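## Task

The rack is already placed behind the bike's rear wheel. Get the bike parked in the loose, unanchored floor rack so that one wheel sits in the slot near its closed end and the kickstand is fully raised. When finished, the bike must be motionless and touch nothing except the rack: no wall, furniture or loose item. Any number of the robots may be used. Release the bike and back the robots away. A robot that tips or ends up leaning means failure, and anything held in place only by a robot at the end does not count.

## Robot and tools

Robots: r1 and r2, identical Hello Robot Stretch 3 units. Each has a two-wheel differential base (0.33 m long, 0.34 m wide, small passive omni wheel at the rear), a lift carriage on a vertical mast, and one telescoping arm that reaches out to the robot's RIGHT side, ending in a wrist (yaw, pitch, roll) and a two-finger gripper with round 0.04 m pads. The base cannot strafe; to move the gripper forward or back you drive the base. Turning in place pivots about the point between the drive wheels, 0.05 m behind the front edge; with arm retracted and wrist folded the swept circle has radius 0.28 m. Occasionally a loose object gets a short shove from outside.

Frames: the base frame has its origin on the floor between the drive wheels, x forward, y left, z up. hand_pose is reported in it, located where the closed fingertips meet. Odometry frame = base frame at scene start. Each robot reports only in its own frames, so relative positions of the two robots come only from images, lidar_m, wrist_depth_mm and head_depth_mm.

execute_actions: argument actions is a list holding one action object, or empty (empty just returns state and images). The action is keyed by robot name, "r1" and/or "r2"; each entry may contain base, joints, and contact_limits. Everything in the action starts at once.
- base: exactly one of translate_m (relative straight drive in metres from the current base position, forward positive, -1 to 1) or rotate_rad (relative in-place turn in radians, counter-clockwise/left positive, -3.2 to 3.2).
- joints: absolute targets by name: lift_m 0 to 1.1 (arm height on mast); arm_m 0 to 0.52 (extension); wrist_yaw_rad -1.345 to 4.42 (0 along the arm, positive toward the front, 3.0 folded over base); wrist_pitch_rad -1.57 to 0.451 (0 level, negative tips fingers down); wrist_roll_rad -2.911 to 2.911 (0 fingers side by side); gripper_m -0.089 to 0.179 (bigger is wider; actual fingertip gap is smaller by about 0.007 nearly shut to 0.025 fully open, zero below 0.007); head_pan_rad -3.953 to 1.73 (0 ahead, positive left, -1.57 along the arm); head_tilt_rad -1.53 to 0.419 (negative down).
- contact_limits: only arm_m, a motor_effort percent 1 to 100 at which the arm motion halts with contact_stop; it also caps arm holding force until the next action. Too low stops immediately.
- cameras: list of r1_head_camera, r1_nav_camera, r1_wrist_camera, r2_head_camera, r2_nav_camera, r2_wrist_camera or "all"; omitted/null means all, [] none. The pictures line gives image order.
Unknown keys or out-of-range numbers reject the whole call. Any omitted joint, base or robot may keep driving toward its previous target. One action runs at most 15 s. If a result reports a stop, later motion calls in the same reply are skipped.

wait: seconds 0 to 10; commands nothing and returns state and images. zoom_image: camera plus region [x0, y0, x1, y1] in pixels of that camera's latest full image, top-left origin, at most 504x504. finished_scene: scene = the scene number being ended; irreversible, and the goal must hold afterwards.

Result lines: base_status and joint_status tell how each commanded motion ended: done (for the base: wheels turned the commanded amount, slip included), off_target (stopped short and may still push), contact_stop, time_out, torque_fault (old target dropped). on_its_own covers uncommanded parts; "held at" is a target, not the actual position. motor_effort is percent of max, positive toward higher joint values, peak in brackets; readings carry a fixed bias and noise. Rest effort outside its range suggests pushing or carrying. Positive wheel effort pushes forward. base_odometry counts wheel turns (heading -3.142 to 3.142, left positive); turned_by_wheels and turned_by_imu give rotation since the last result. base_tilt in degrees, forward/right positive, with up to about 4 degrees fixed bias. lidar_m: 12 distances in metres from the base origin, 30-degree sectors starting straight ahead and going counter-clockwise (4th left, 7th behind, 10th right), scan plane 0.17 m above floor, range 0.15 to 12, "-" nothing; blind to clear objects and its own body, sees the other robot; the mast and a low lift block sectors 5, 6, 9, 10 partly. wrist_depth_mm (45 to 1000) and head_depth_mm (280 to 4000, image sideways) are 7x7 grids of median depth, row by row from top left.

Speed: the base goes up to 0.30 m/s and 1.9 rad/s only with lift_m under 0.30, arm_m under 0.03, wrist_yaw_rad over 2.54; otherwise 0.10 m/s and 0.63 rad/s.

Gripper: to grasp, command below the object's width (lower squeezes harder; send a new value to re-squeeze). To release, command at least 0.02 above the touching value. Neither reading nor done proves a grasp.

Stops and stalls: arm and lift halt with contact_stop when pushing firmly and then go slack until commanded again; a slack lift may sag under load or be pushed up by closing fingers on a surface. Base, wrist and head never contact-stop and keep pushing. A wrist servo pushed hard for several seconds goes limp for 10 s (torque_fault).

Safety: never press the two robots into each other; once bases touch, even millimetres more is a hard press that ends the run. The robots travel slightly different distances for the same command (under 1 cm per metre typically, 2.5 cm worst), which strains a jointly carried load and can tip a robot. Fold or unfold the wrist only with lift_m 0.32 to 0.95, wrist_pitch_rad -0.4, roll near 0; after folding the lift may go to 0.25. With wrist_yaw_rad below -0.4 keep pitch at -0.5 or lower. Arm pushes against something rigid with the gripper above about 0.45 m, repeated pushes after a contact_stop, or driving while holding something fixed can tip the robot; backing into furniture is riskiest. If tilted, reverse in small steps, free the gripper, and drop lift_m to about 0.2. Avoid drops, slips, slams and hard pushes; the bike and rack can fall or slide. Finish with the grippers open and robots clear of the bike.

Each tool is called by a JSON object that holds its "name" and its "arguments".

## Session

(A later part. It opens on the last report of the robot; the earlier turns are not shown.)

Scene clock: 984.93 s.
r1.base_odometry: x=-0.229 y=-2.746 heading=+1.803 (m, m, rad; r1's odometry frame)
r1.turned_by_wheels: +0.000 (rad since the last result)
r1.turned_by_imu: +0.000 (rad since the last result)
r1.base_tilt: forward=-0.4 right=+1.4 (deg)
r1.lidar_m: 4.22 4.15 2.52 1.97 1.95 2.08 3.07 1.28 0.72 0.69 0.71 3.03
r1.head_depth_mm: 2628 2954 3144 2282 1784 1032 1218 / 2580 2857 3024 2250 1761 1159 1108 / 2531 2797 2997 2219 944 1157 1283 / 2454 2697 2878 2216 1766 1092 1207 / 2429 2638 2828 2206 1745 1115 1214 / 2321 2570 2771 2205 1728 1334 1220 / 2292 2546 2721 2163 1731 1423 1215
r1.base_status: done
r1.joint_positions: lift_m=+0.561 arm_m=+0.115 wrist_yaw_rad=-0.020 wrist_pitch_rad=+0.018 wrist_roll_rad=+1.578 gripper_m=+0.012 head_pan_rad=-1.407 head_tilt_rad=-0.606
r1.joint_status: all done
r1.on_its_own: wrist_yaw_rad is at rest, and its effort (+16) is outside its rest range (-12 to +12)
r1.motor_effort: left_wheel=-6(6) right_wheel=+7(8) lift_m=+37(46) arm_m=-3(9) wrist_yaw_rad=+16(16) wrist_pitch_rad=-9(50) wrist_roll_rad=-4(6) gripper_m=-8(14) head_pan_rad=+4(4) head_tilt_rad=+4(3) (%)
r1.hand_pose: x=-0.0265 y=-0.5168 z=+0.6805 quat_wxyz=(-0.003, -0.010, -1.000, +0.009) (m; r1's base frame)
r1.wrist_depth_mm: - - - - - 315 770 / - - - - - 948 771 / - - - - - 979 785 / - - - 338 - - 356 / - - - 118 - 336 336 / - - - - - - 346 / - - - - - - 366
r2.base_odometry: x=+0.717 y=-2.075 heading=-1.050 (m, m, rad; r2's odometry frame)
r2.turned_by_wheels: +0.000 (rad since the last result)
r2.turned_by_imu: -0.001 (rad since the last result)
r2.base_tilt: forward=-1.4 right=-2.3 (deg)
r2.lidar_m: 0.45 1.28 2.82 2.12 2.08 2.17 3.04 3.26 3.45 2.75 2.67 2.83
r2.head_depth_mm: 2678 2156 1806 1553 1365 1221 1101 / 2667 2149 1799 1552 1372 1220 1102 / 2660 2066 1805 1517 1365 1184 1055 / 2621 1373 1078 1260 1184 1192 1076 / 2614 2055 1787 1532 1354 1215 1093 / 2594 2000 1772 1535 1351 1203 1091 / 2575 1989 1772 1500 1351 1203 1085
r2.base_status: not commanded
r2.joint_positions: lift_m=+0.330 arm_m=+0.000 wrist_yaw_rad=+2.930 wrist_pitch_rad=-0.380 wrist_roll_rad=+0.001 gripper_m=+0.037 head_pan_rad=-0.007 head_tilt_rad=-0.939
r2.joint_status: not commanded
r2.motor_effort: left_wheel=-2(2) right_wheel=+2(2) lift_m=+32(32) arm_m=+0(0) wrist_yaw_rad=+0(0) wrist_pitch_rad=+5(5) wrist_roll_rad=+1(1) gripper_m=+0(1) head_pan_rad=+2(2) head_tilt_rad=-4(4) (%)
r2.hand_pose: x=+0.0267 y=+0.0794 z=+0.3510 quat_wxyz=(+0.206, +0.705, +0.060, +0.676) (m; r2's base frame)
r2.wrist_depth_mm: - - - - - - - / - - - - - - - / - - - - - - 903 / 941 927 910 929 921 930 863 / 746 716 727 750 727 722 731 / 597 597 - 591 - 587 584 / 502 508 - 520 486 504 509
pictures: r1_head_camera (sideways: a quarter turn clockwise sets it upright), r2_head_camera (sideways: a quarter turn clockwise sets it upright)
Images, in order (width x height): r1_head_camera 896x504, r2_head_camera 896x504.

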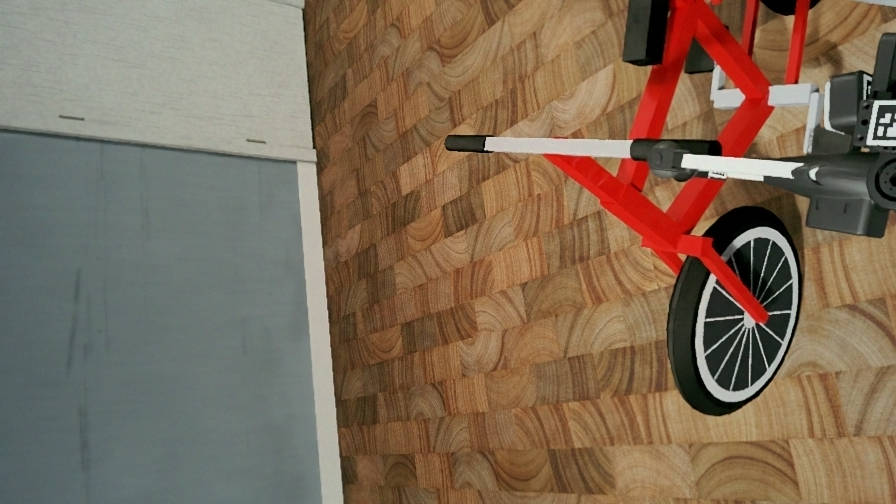

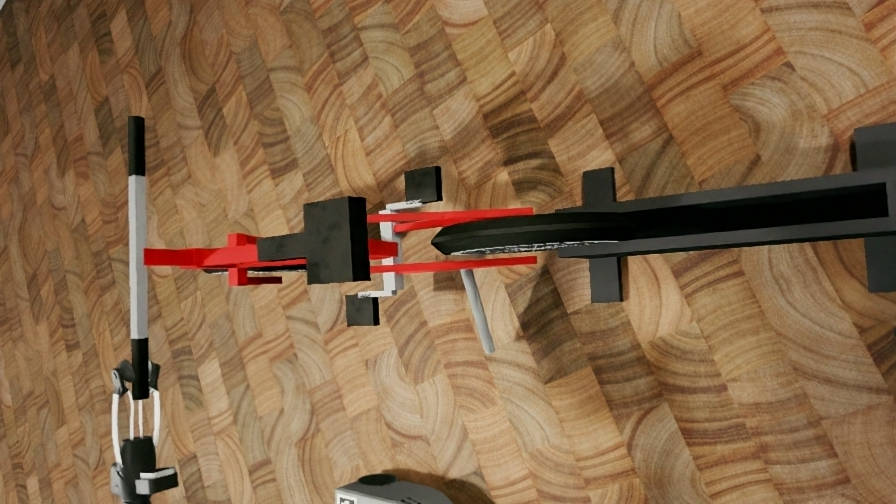

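{"name": "execute_actions", "arguments": {"actions": [{"r1": {"joints": {"gripper_m": 0.085}}}], "cameras": []}}

{"name": "execute_actions", "arguments": {"actions": [{"r1": {"joints": {"arm_m": 0.03}}}], "cameras": []}}

{"name": "execute_actions", "arguments": {"actions": [{"r1": {"joints": {"wrist_roll_rad": 0.0, "wrist_yaw_rad": 0.0, "lift_m": 0.53}}}], "cameras": []}}

{"name": "execute_actions", "arguments": {"actions": [{"r1": {"joints": {"arm_m": 0.285}}}], "cameras": ["r1_wrist_camera", "r1_head_camera"]}}

Scene clock: 1000.33 s.
r1.base_odometry: x=-0.229 y=-2.746 heading=+1.803 (m, m, rad; r1's odometry frame)
r1.turned_by_wheels: +0.000 (rad since the last result)
r1.turned_by_imu: +0.000 (rad since the last result)
r1.base_tilt: forward=-0.4 right=+1.5 (deg)
r1.lidar_m: 4.18 4.15 2.51 1.97 1.95 2.08 3.06 1.28 0.72 0.69 0.70 3.04
r1.head_depth_mm: 2625 3004 3108 2266 1779 1027 1217 / 2593 2798 3090 2246 1769 1109 1237 / 2551 2816 2989 2266 942 1158 1289 / 2488 2722 2922 2258 1764 1085 1204 / 2398 2657 2864 2217 1746 1121 1214 / 2349 2607 2756 2227 1733 1329 1225 / 2292 2523 2702 2198 1736 1427 1220
r1.base_status: not commanded
r1.joint_positions: lift_m=+0.561 arm_m=+0.115 wrist_yaw_rad=-0.003 wrist_pitch_rad=-0.015 wrist_roll_rad=+1.578 gripper_m=+0.085 head_pan_rad=-1.407 head_tilt_rad=-0.606
r1.joint_status: all done
r1.motor_effort: left_wheel=-2(6) right_wheel=+1(7) lift_m=+36(36) arm_m=-3(3) wrist_yaw_rad=+2(16) wrist_pitch_rad=+7(9) wrist_roll_rad=-4(4) gripper_m=+1(82) head_pan_rad=+4(4) head_tilt_rad=+3(2) (%)
r1.hand_pose: x=-0.0221 y=-0.5161 z=+0.6720 quat_wxyz=(-0.003, -0.002, -1.000, -0.008) (m; r1's base frame)
r1.wrist_depth_mm: - - - - - 331 738 / - - - - - 898 755 / - - - - - 985 747 / - - - 116 347 - 350 / - - - - - 346 352 / - - - - - - 356 / - - - - - - 361
r2.base_odometry: x=+0.717 y=-2.075 heading=-1.050 (m, m, rad; r2's odometry frame)
r2.turned_by_wheels: +0.000 (rad since the last result)
r2.turned_by_imu: -0.001 (rad since the last result)
r2.base_tilt: forward=-1.4 right=-2.4 (deg)
r2.lidar_m: 0.45 1.28 2.81 2.12 2.09 2.16 3.05 3.27 3.41 2.75 2.67 2.82
r2.head_depth_mm: 2643 2162 1817 1552 1374 1225 1109 / 2656 2133 1793 1551 1366 1218 1101 / 2632 2089 1798 1519 1363 1180 1055 / 2642 1373 1078 1257 1193 1196 1076 / 2621 2080 1778 1537 1353 1215 1093 / 2600 2050 1776 1541 1358 1206 1089 / 2609 1990 1782 1501 1349 1204 1091
r2.base_status: not commanded
r2.joint_positions: lift_m=+0.330 arm_m=+0.000 wrist_yaw_rad=+2.930 wrist_pitch_rad=-0.380 wrist_roll_rad=+0.001 gripper_m=+0.037 head_pan_rad=-0.007 head_tilt_rad=-0.939
r2.joint_status: not commanded
r2.motor_effort: left_wheel=-2(2) right_wheel=+3(3) lift_m=+32(32) arm_m=+0(0) wrist_yaw_rad=+0(0) wrist_pitch_rad=+5(5) wrist_roll_rad=+1(1) gripper_m=+0(0) head_pan_rad=+2(2) head_tilt_rad=-4(4) (%)
r2.hand_pose: x=+0.0267 y=+0.0794 z=+0.3510 quat_wxyz=(+0.206, +0.705, +0.060, +0.676) (m; r2's base frame)
r2.wrist_depth_mm: - - - - - - - / - - - - - - - / - - - - - - 915 / 914 933 940 940 930 901 862 / 727 725 720 737 749 712 714 / 600 592 - 596 - 596 587 / 508 515 - 522 486 500 503
pictures: none
No camera images: the call's "cameras" was empty. Leave "cameras" out to get every camera's image.

Scene clock: 1002.17 s.
r1.base_odometry: x=-0.229 y=-2.746 heading=+1.803 (m, m, rad; r1's odometry frame)
r1.turned_by_wheels: +0.000 (rad since the last result)
r1.turned_by_imu: +0.000 (rad since the last result)
r1.base_tilt: forward=-0.4 right=+1.5 (deg)
r1.lidar_m: 4.21 4.15 2.51 1.97 1.95 2.08 3.08 1.28 0.72 0.69 0.71 3.03
r1.head_depth_mm: 2663 2933 3138 2262 1783 1026 1213 / 2552 2871 3082 2261 1770 1116 1184 / 2516 2792 2993 2271 942 1154 1190 / 2465 2680 2913 2204 1764 1085 1203 / 2370 2634 2857 2207 1754 1125 1201 / 2331 2608 2820 2204 1734 1328 1229 / 2292 2516 2699 2181 1736 1443 1221
r1.base_status: not commanded
r1.joint_positions: lift_m=+0.561 arm_m=+0.030 wrist_yaw_rad=-0.002 wrist_pitch_rad=-0.016 wrist_roll_rad=+1.578 gripper_m=+0.085 head_pan_rad=-1.407 head_tilt_rad=-0.606
r1.joint_status: all done
r1.motor_effort: left_wheel=-2(1) right_wheel=+2(1) lift_m=+36(37) arm_m=-4(3) wrist_yaw_rad=+1(3) wrist_pitch_rad=+8(7) wrist_roll_rad=-4(4) gripper_m=+2(1) head_pan_rad=+4(4) head_tilt_rad=+4(4) (%)
r1.hand_pose: x=-0.0219 y=-0.4311 z=+0.6718 quat_wxyz=(-0.003, -0.001, -1.000, -0.008) (m; r1's base frame)
r1.wrist_depth_mm: - - - - - 951 459 / - - - - - - 714 / - - - - - - 430 / - - - - 421 934 448 / - - - - - 428 430 / - - - - - 456 439 / - - - - - - 445
r2.base_odometry: x=+0.717 y=-2.075 heading=-1.050 (m, m, rad; r2's odometry frame)
r2.turned_by_wheels: +0.000 (rad since the last result)
r2.turned_by_imu: +0.000 (rad since the last result)
r2.base_tilt: forward=-1.5 right=-2.3 (deg)
r2.lidar_m: 0.45 1.28 2.81 2.11 2.08 2.16 3.06 3.26 3.44 2.75 2.67 2.82
r2.head_depth_mm: 2682 2161 1805 1568 1371 1226 1102 / 2664 2146 1805 1561 1364 1216 1103 / 2634 2078 1788 1519 1357 1182 1056 / 2626 1375 1075 1259 1195 1196 1073 / 2616 2054 1781 1539 1355 1209 1096 / 2583 2060 1763 1537 1354 1207 1088 / 2584 2039 1764 1501 1348 1209 1085
r2.base_status: not commanded
r2.joint_positions: lift_m=+0.330 arm_m=+0.000 wrist_yaw_rad=+2.930 wrist_pitch_rad=-0.380 wrist_roll_rad=+0.001 gripper_m=+0.037 head_pan_rad=-0.007 head_tilt_rad=-0.939
r2.joint_status: not commanded
r2.motor_effort: left_wheel=-2(1) right_wheel=+3(2) lift_m=+32(32) arm_m=+0(0) wrist_yaw_rad=+0(0) wrist_pitch_rad=+5(5) wrist_roll_rad=+1(1) gripper_m=+0(0) head_pan_rad=+1(2) head_tilt_rad=-4(4) (%)
r2.hand_pose: x=+0.0267 y=+0.0794 z=+0.3510 quat_wxyz=(+0.206, +0.705, +0.060, +0.676) (m; r2's base frame)
r2.wrist_depth_mm: - - - - - - - / - - - - - - - / - - - - - - 937 / 940 913 922 875 934 908 879 / 732 722 728 739 757 745 724 / 588 603 - 587 - 596 581 / 514 508 - 515 488 500 499
pictures: none
No camera images: the call's "cameras" was empty. Leave "cameras" out to get every camera's image.

Scene clock: 1003.60 s.
r1.base_odometry: x=-0.229 y=-2.746 heading=+1.803 (m, m, rad; r1's odometry frame)
r1.turned_by_wheels: +0.000 (rad since the last result)
r1.turned_by_imu: +0.000 (rad since the last result)
r1.base_tilt: forward=-0.4 right=+1.4 (deg)
r1.lidar_m: 4.22 4.16 2.52 1.97 1.95 2.07 3.09 1.28 0.72 0.69 0.71 3.03
r1.head_depth_mm: 2659 2937 3132 2281 1775 1029 1210 / 2590 2876 3026 2267 1767 1109 1186 / 2530 2809 2963 2259 939 1162 1233 / 2468 2695 2913 2231 1763 1076 1204 / 2405 2672 2835 2223 1758 1130 1206 / 2343 2604 2751 2216 1730 1336 1222 / 2310 2522 2730 2209 1736 1434 1216
r1.base_status: not commanded
r1.joint_positions: lift_m=+0.531 arm_m=+0.030 wrist_yaw_rad=-0.002 wrist_pitch_rad=-0.016 wrist_roll_rad=+0.006 gripper_m=+0.085 head_pan_rad=-1.407 head_tilt_rad=-0.606
r1.joint_status: all done
r1.motor_effort: left_wheel=-2(1) right_wheel=+2(1) lift_m=+12(34) arm_m=-3(3) wrist_yaw_rad=+1(4) wrist_pitch_rad=+8(8) wrist_roll_rad=-3(4) gripper_m=+0(1) head_pan_rad=+4(4) head_tilt_rad=+5(4) (%)
r1.hand_pose: x=-0.0220 y=-0.4311 z=+0.6411 quat_wxyz=(+0.705, +0.005, -0.709, -0.007) (m; r1's base frame)
r1.wrist_depth_mm: - - - - - - - / - - - - - - - / - - - - - - - / - - - - - - - / - - - 442 - 438 399 / - - - - - - - / - - 479 493 946 632 487
r2.base_odometry: x=+0.717 y=-2.075 heading=-1.050 (m, m, rad; r2's odometry frame)
r2.turned_by_wheels: +0.000 (rad since the last result)
r2.turned_by_imu: +0.000 (rad since the last result)
r2.base_tilt: forward=-1.4 right=-2.3 (deg)
r2.lidar_m: 0.45 1.28 2.81 2.11 2.08 2.16 3.06 3.27 3.44 2.75 2.66 2.83
r2.head_depth_mm: 2660 2164 1805 1564 1364 1223 1103 / 2656 2139 1800 1555 1365 1220 1096 / 2639 2079 1802 1515 1355 1177 1054 / 2632 1375 1074 1261 1188 1196 1076 / 2620 2048 1779 1532 1365 1207 1093 / 2584 2046 1765 1536 1354 1210 1093 / 2590 1997 1768 1514 1344 1202 1086
r2.base_status: not commanded
r2.joint_positions: lift_m=+0.330 arm_m=+0.000 wrist_yaw_rad=+2.930 wrist_pitch_rad=-0.380 wrist_roll_rad=+0.001 gripper_m=+0.037 head_pan_rad=-0.007 head_tilt_rad=-0.939
r2.joint_status: not commanded
r2.motor_effort: left_wheel=-2(2) right_wheel=+2(3) lift_m=+32(32) arm_m=+0(0) wrist_yaw_rad=+1(0) wrist_pitch_rad=+5(5) wrist_roll_rad=+1(1) gripper_m=+0(1) head_pan_rad=+2(1) head_tilt_rad=-3(4) (%)
r2.hand_pose: x=+0.0267 y=+0.0794 z=+0.3510 quat_wxyz=(+0.206, +0.705, +0.060, +0.676) (m; r2's base frame)
r2.wrist_depth_mm: - - - - - - - / - - - - - - - / - - - - - - 918 / 932 937 942 907 943 919 881 / 725 731 714 755 752 738 696 / 592 592 - 608 - 593 585 / 506 508 - 523 493 499 502
pictures: none
No camera images: the call's "cameras" was empty. Leave "cameras" out to get every camera's image.

Scene clock: 1006.70 s.
r1.base_odometry: x=-0.229 y=-2.746 heading=+1.803 (m, m, rad; r1's odometry frame)
r1.turned_by_wheels: +0.000 (rad since the last result)
r1.turned_by_imu: +0.000 (rad since the last result)
r1.base_tilt: forward=-0.5 right=+1.5 (deg)
r1.lidar_m: 4.24 4.16 2.52 1.97 1.96 2.08 3.09 1.28 0.72 0.69 0.70 3.03
r1.head_depth_mm: 2602 2907 3118 2261 1762 1000 1183 / 2558 2843 3048 2242 1769 969 1187 / 2513 2842 2983 2242 938 - 1184 / 2464 2710 2886 2223 1751 1089 1209 / 2395 2657 2886 2217 1743 1128 1206 / 2341 2610 2754 2198 1733 1322 1223 / 2299 2538 2734 2193 1730 1441 1216
r1.base_status: not commanded
r1.joint_positions: lift_m=+0.531 arm_m=+0.285 wrist_yaw_rad=-0.002 wrist_pitch_rad=-0.016 wrist_roll_rad=+0.005 gripper_m=+0.085 head_pan_rad=-1.407 head_tilt_rad=-0.606
r1.joint_status: all done
r1.motor_effort: left_wheel=-2(1) right_wheel=+2(2) lift_m=+12(12) arm_m=+4(2) wrist_yaw_rad=+0(2) wrist_pitch_rad=+8(8) wrist_roll_rad=-3(3) gripper_m=+0(1) head_pan_rad=+4(4) head_tilt_rad=+4(4) (%)
r1.hand_pose: x=-0.0218 y=-0.6854 z=+0.6411 quat_wxyz=(+0.705, +0.006, -0.709, -0.007) (m; r1's base frame)
r1.wrist_depth_mm: - - - - - - - / - - - - - - - / - - - - - - - / - - - 169 67 65 - / - - - 174 68 - - / - - - 183 - - - / - - - 211 961 - -
r2.base_odometry: x=+0.717 y=-2.075 heading=-1.050 (m, m, rad; r2's odometry frame)
r2.turned_by_wheels: +0.000 (rad since the last result)
r2.turned_by_imu: -0.001 (rad since the last result)
r2.base_tilt: forward=-1.5 right=-2.3 (deg)
r2.lidar_m: 0.45 1.28 2.82 2.12 2.09 2.16 3.04 3.27 3.45 2.75 2.66 2.83
r2.head_depth_mm: 2687 2165 1811 1559 1365 1223 1103 / 2656 2130 1803 1562 1366 1221 1099 / 2621 2056 1795 1522 1357 1183 1051 / 2619 1343 1077 1256 1186 1196 1080 / 2605 1998 1779 1544 1357 1211 1095 / 2593 2003 1787 1542 1350 1209 1088 / 2591 1995 1774 1505 1343 1206 1085
r2.base_status: not commanded
r2.joint_positions: lift_m=+0.330 arm_m=+0.000 wrist_yaw_rad=+2.930 wrist_pitch_rad=-0.380 wrist_roll_rad=+0.001 gripper_m=+0.037 head_pan_rad=-0.007 head_tilt_rad=-0.939
r2.joint_status: not commanded
r2.motor_effort: left_wheel=-2(2) right_wheel=+2(2) lift_m=+32(32) arm_m=+0(0) wrist_yaw_rad=+0(1) wrist_pitch_rad=+5(5) wrist_roll_rad=+1(1) gripper_m=+0(0) head_pan_rad=+2(2) head_tilt_rad=-4(4) (%)
r2.hand_pose: x=+0.0267 y=+0.0794 z=+0.3510 quat_wxyz=(+0.206, +0.705, +0.060, +0.676) (m; r2's base frame)
r2.wrist_depth_mm: - - - - - - - / - - - - - - - / - - - - - - 912 / 940 940 911 918 939 900 863 / 727 732 719 759 746 714 725 / 596 587 - 596 - 594 593 / 504 506 - 517 490 507 507
pictures: r1_head_camera (sideways: a quarter turn clockwise sets it upright), r1_wrist_camera
Images, in order (width x height): r1_head_camera 896x504, r1_wrist_camera 644x364.

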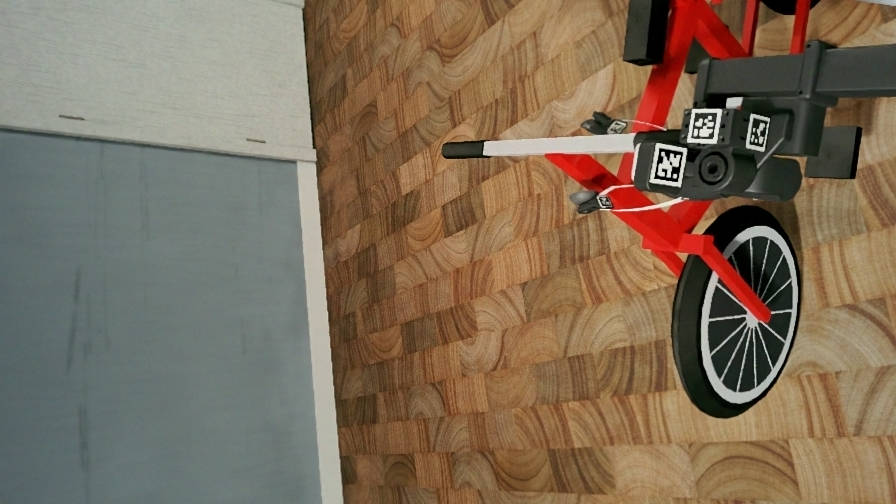

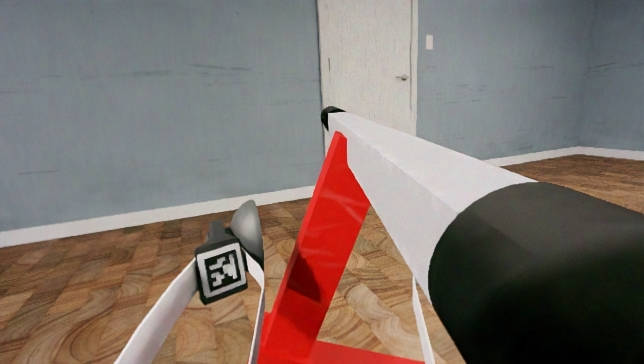

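{"name": "execute_actions", "arguments": {"actions": [{"r1": {"joints": {"gripper_m": -0.005}}}], "cameras": ["r1_wrist_camera", "r2_head_camera"]}}

Scene clock: 1021.80 s.
r1.base_odometry: x=-0.229 y=-2.746 heading=+1.803 (m, m, rad; r1's odometry frame)
r1.turned_by_wheels: +0.000 (rad since the last result)
r1.turned_by_imu: +0.000 (rad since the last result)
r1.base_tilt: forward=-0.4 right=+1.4 (deg)
r1.lidar_m: 4.23 4.15 2.52 1.97 1.95 2.08 3.09 1.28 0.72 0.70 0.71 3.05
r1.head_depth_mm: 2649 2935 3172 2281 1779 1053 1214 / 2562 2836 3024 2264 1721 1502 1187 / 2501 2749 2961 2230 1343 - 1198 / 2482 2713 2910 2265 1753 1103 1207 / 2426 2617 2881 2207 1755 1117 1215 / 2358 2571 2768 2201 1737 1207 1222 / 2286 2518 2695 2192 1718 1441 1211
r1.base_status: not commanded
r1.joint_positions: lift_m=+0.531 arm_m=+0.285 wrist_yaw_rad=+0.004 wrist_pitch_rad=-0.017 wrist_roll_rad=+0.003 gripper_m=-0.005 head_pan_rad=-1.407 head_tilt_rad=-0.606
r1.joint_status: all done
r1.motor_effort: left_wheel=+1(2) right_wheel=+0(4) lift_m=+12(12) arm_m=+3(4) wrist_yaw_rad=-3(10) wrist_pitch_rad=+8(8) wrist_roll_rad=-2(9) gripper_m=-4(89) head_pan_rad=+4(4) head_tilt_rad=+3(3) (%)
r1.hand_pose: x=-0.0204 y=-0.6855 z=+0.6411 quat_wxyz=(+0.706, +0.008, -0.708, -0.005) (m; r1's base frame)
r1.wrist_depth_mm: - - - - - - - / - - - - - - - / - - - - 110 - - / - - - 223 65 - - / - - - - - - - / - - - - - - - / - - 929 220 248 909 -
r2.base_odometry: x=+0.717 y=-2.075 heading=-1.050 (m, m, rad; r2's odometry frame)
r2.turned_by_wheels: +0.000 (rad since the last result)
r2.turned_by_imu: -0.001 (rad since the last result)
r2.base_tilt: forward=-1.3 right=-2.3 (deg)
r2.lidar_m: 0.45 1.28 2.81 2.12 2.09 2.16 3.05 3.27 3.43 2.75 2.67 2.83
r2.head_depth_mm: 2654 2161 1820 1562 1371 1227 1105 / 2641 2099 1802 1556 1365 1222 1097 / 2628 2080 1797 1498 1338 1188 1080 / 2642 1346 1240 1363 1211 1194 1077 / 2615 1995 1786 1552 1357 1212 1093 / 2605 1994 1776 1540 1351 1207 1090 / 2575 1983 1774 1506 1346 1202 1086
r2.base_status: not commanded
r2.joint_positions: lift_m=+0.330 arm_m=+0.000 wrist_yaw_rad=+2.930 wrist_pitch_rad=-0.380 wrist_roll_rad=+0.001 gripper_m=+0.037 head_pan_rad=-0.007 head_tilt_rad=-0.939
r2.joint_status: not commanded
r2.motor_effort: left_wheel=-2(2) right_wheel=+3(3) lift_m=+32(32) arm_m=+0(0) wrist_yaw_rad=+1(1) wrist_pitch_rad=+5(5) wrist_roll_rad=+1(1) gripper_m=+0(0) head_pan_rad=+1(2) head_tilt_rad=-4(4) (%)
r2.hand_pose: x=+0.0267 y=+0.0794 z=+0.3510 quat_wxyz=(+0.206, +0.705, +0.060, +0.676) (m; r2's base frame)
r2.wrist_depth_mm: - - - - - - - / - - - - - - - / - - - - - - 912 / 923 929 893 906 909 907 848 / 710 733 731 732 735 721 725 / 590 601 - 591 - 588 588 / 512 503 - 509 489 501 502
pictures: r1_wrist_camera, r2_head_camera (sideways: a quarter turn clockwise sets it upright)
Images, in order (width x height): r1_wrist_camera 644x364, r2_head_camera 896x504.

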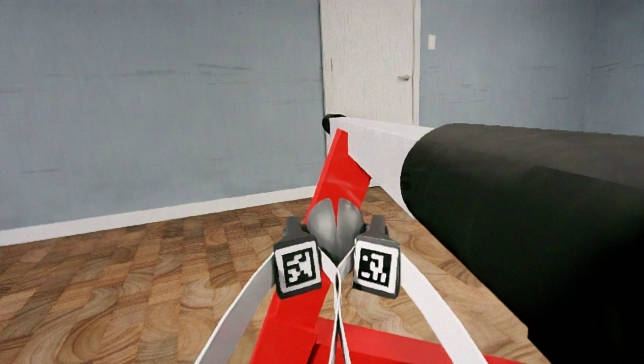

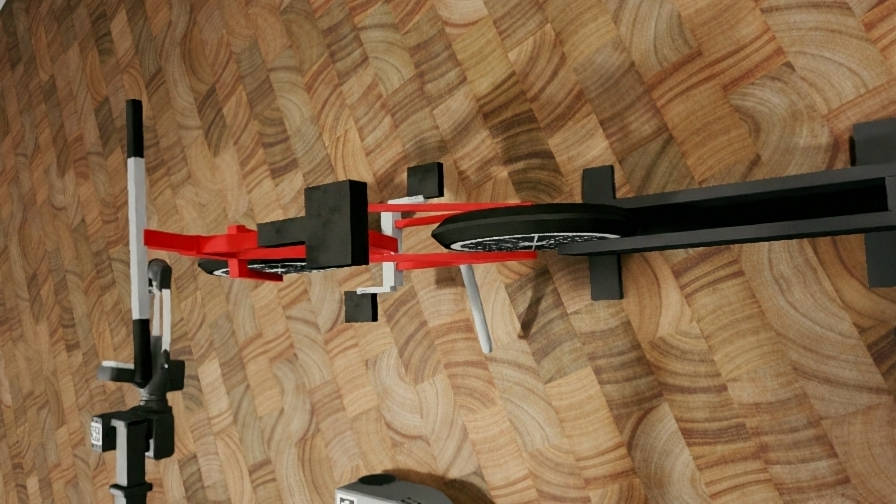

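{"name": "execute_actions", "arguments": {"actions": [{"r1": {"joints": {"gripper_m": 0.085}}}], "cameras": []}}

{"name": "execute_actions", "arguments": {"actions": [{"r1": {"joints": {"arm_m": 0.352}}}], "cameras": ["r1_wrist_camera"]}}

{"name": "execute_actions", "arguments": {"actions": [{"r1": {"joints": {"gripper_m": -0.005}}}], "cameras": ["r1_wrist_camera", "r2_head_camera"]}}

Scene clock: 1030.43 s.
r1.base_odometry: x=-0.229 y=-2.746 heading=+1.803 (m, m, rad; r1's odometry frame)
r1.turned_by_wheels: +0.000 (rad since the last result)
r1.turned_by_imu: +0.000 (rad since the last result)
r1.base_tilt: forward=-0.4 right=+1.4 (deg)
r1.lidar_m: 4.22 4.15 2.51 1.97 1.95 2.08 3.08 1.28 0.72 0.70 0.71 3.04
r1.head_depth_mm: 2602 2933 3123 2275 1785 1050 1212 / 2565 2871 3061 2256 1761 1494 1193 / 2545 2838 3026 2223 979 - 1187 / 2460 2718 2895 2220 1755 1109 1205 / 2437 2651 2891 2209 1735 1115 1222 / 2361 2564 2744 2184 1742 1198 1215 / 2314 2518 2728 2200 1726 1440 1222
r1.base_status: not commanded
r1.joint_positions: lift_m=+0.531 arm_m=+0.285 wrist_yaw_rad=+0.004 wrist_pitch_rad=-0.017 wrist_roll_rad=+0.003 gripper_m=+0.085 head_pan_rad=-1.407 head_tilt_rad=-0.606
r1.joint_status: all done
r1.motor_effort: left_wheel=-1(0) right_wheel=+0(1) lift_m=+12(12) arm_m=+3(3) wrist_yaw_rad=-4(5) wrist_pitch_rad=+8(8) wrist_roll_rad=-2(2) gripper_m=+1(81) head_pan_rad=+4(4) head_tilt_rad=+4(4) (%)
r1.hand_pose: x=-0.0204 y=-0.6855 z=+0.6411 quat_wxyz=(+0.706, +0.008, -0.708, -0.005) (m; r1's base frame)
r1.wrist_depth_mm: - - - - - - - / - - - - - - - / - - - - 110 - - / - - - 203 65 - - / - - - 215 - - - / - - - 233 - - - / - - - 221 953 947 -
r2.base_odometry: x=+0.717 y=-2.075 heading=-1.050 (m, m, rad; r2's odometry frame)
r2.turned_by_wheels: +0.000 (rad since the last result)
r2.turned_by_imu: -0.001 (rad since the last result)
r2.base_tilt: forward=-1.4 right=-2.3 (deg)
r2.lidar_m: 0.45 1.28 2.82 2.11 2.09 2.16 3.06 3.27 3.43 2.75 2.67 2.83
r2.head_depth_mm: 2642 2165 1815 1557 1366 1216 1103 / 2664 2099 1812 1554 1373 1221 1099 / 2620 2077 1799 1492 1335 1198 1080 / 2628 1342 1245 1363 1212 1193 1078 / 2635 2012 1783 1536 1356 1209 1091 / 2604 2009 1779 1530 1348 1208 1088 / 2607 1993 1771 1498 1355 1203 1085
r2.base_status: not commanded
r2.joint_positions: lift_m=+0.330 arm_m=+0.000 wrist_yaw_rad=+2.930 wrist_pitch_rad=-0.380 wrist_roll_rad=+0.001 gripper_m=+0.037 head_pan_rad=-0.007 head_tilt_rad=-0.939
r2.joint_status: not commanded
r2.motor_effort: left_wheel=-2(2) right_wheel=+2(2) lift_m=+32(32) arm_m=+0(0) wrist_yaw_rad=+0(0) wrist_pitch_rad=+5(5) wrist_roll_rad=+1(1) gripper_m=+0(0) head_pan_rad=+2(1) head_tilt_rad=-4(4) (%)
r2.hand_pose: x=+0.0267 y=+0.0794 z=+0.3510 quat_wxyz=(+0.206, +0.705, +0.060, +0.676) (m; r2's base frame)
r2.wrist_depth_mm: - - - - - - - / - - - - - - - / - - - - - - 913 / 944 945 922 915 905 900 874 / 722 734 731 745 748 720 720 / 595 611 - 587 - 597 589 / 508 497 - 522 482 501 503
pictures: none
No camera images: the call's "cameras" was empty. Leave "cameras" out to get every camera's image.

Scene clock: 1032.10 s.
r1.base_odometry: x=-0.229 y=-2.746 heading=+1.803 (m, m, rad; r1's odometry frame)
r1.turned_by_wheels: +0.000 (rad since the last result)
r1.turned_by_imu: +0.000 (rad since the last result)
r1.base_tilt: forward=-0.4 right=+1.4 (deg)
r1.lidar_m: 4.21 4.16 2.52 1.97 1.95 2.08 3.09 1.28 0.72 0.70 0.71 3.04
r1.head_depth_mm: 2645 2911 3111 2274 1778 1056 1201 / 2563 2884 3073 2251 1716 - 1208 / 2491 2789 2986 2227 994 1345 1210 / 2463 2711 2943 2213 1757 1115 1208 / 2414 2643 2824 2214 1755 1118 1213 / 2346 2593 2786 2214 1725 1195 1232 / 2290 2547 2732 2200 1738 1434 1216
r1.base_status: not commanded
r1.joint_positions: lift_m=+0.531 arm_m=+0.351 wrist_yaw_rad=+0.000 wrist_pitch_rad=-0.012 wrist_roll_rad=-0.003 gripper_m=+0.085 head_pan_rad=-1.407 head_tilt_rad=-0.606
r1.joint_status: all done
r1.motor_effort: left_wheel=-1(1) right_wheel=+0(1) lift_m=+12(12) arm_m=+11(10) wrist_yaw_rad=+1(2) wrist_pitch_rad=+6(8) wrist_roll_rad=+1(1) gripper_m=+0(0) head_pan_rad=+4(4) head_tilt_rad=+4(4) (%)
r1.hand_pose: x=-0.0216 y=-0.7519 z=+0.6421 quat_wxyz=(+0.709, +0.004, -0.706, -0.005) (m; r1's base frame)
r1.wrist_depth_mm: - - - - - - - / - - - - - - - / - - - - - - - / - - - 158 63 - - / - - - 147 65 - - / - - - 152 - - - / - - - 158 955 915 -
r2.base_odometry: x=+0.717 y=-2.075 heading=-1.050 (m, m, rad; r2's odometry frame)
r2.turned_by_wheels: +0.000 (rad since the last result)
r2.turned_by_imu: +0.000 (rad since the last result)
r2.base_tilt: forward=-1.4 right=-2.2 (deg)
r2.lidar_m: 0.45 1.28 2.81 2.12 2.08 2.16 3.06 3.27 3.42 2.75 2.66 2.83
r2.head_depth_mm: 2663 2147 1800 1553 1362 1229 1102 / 2653 2091 1800 1559 1368 1220 1100 / 2606 2088 1767 1493 1338 1195 1076 / 2620 1316 1346 1336 1213 1197 1079 / 2610 1966 1784 1537 1352 1209 1092 / 2593 1996 1771 1537 1353 1206 1087 / 2584 2026 1765 1503 1351 1206 1084
r2.base_status: not commanded
r2.joint_positions: lift_m=+0.330 arm_m=+0.000 wrist_yaw_rad=+2.930 wrist_pitch_rad=-0.380 wrist_roll_rad=+0.001 gripper_m=+0.037 head_pan_rad=-0.007 head_tilt_rad=-0.939
r2.joint_status: not commanded
r2.motor_effort: left_wheel=-2(2) right_wheel=+2(3) lift_m=+32(32) arm_m=+0(0) wrist_yaw_rad=+0(0) wrist_pitch_rad=+5(5) wrist_roll_rad=+1(1) gripper_m=+0(0) head_pan_rad=+1(2) head_tilt_rad=-4(4) (%)
r2.hand_pose: x=+0.0267 y=+0.0794 z=+0.3510 quat_wxyz=(+0.206, +0.705, +0.060, +0.676) (m; r2's base frame)
r2.wrist_depth_mm: - - - - - - - / - - - - - - - / - - - - - - 943 / 927 917 927 949 915 896 859 / 723 721 706 757 737 722 720 / 597 608 - 581 - 598 594 / 506 507 - 522 491 505 506
pictures: r1_wrist_camera
Images, in order (width x height): r1_wrist_camera 644x364.

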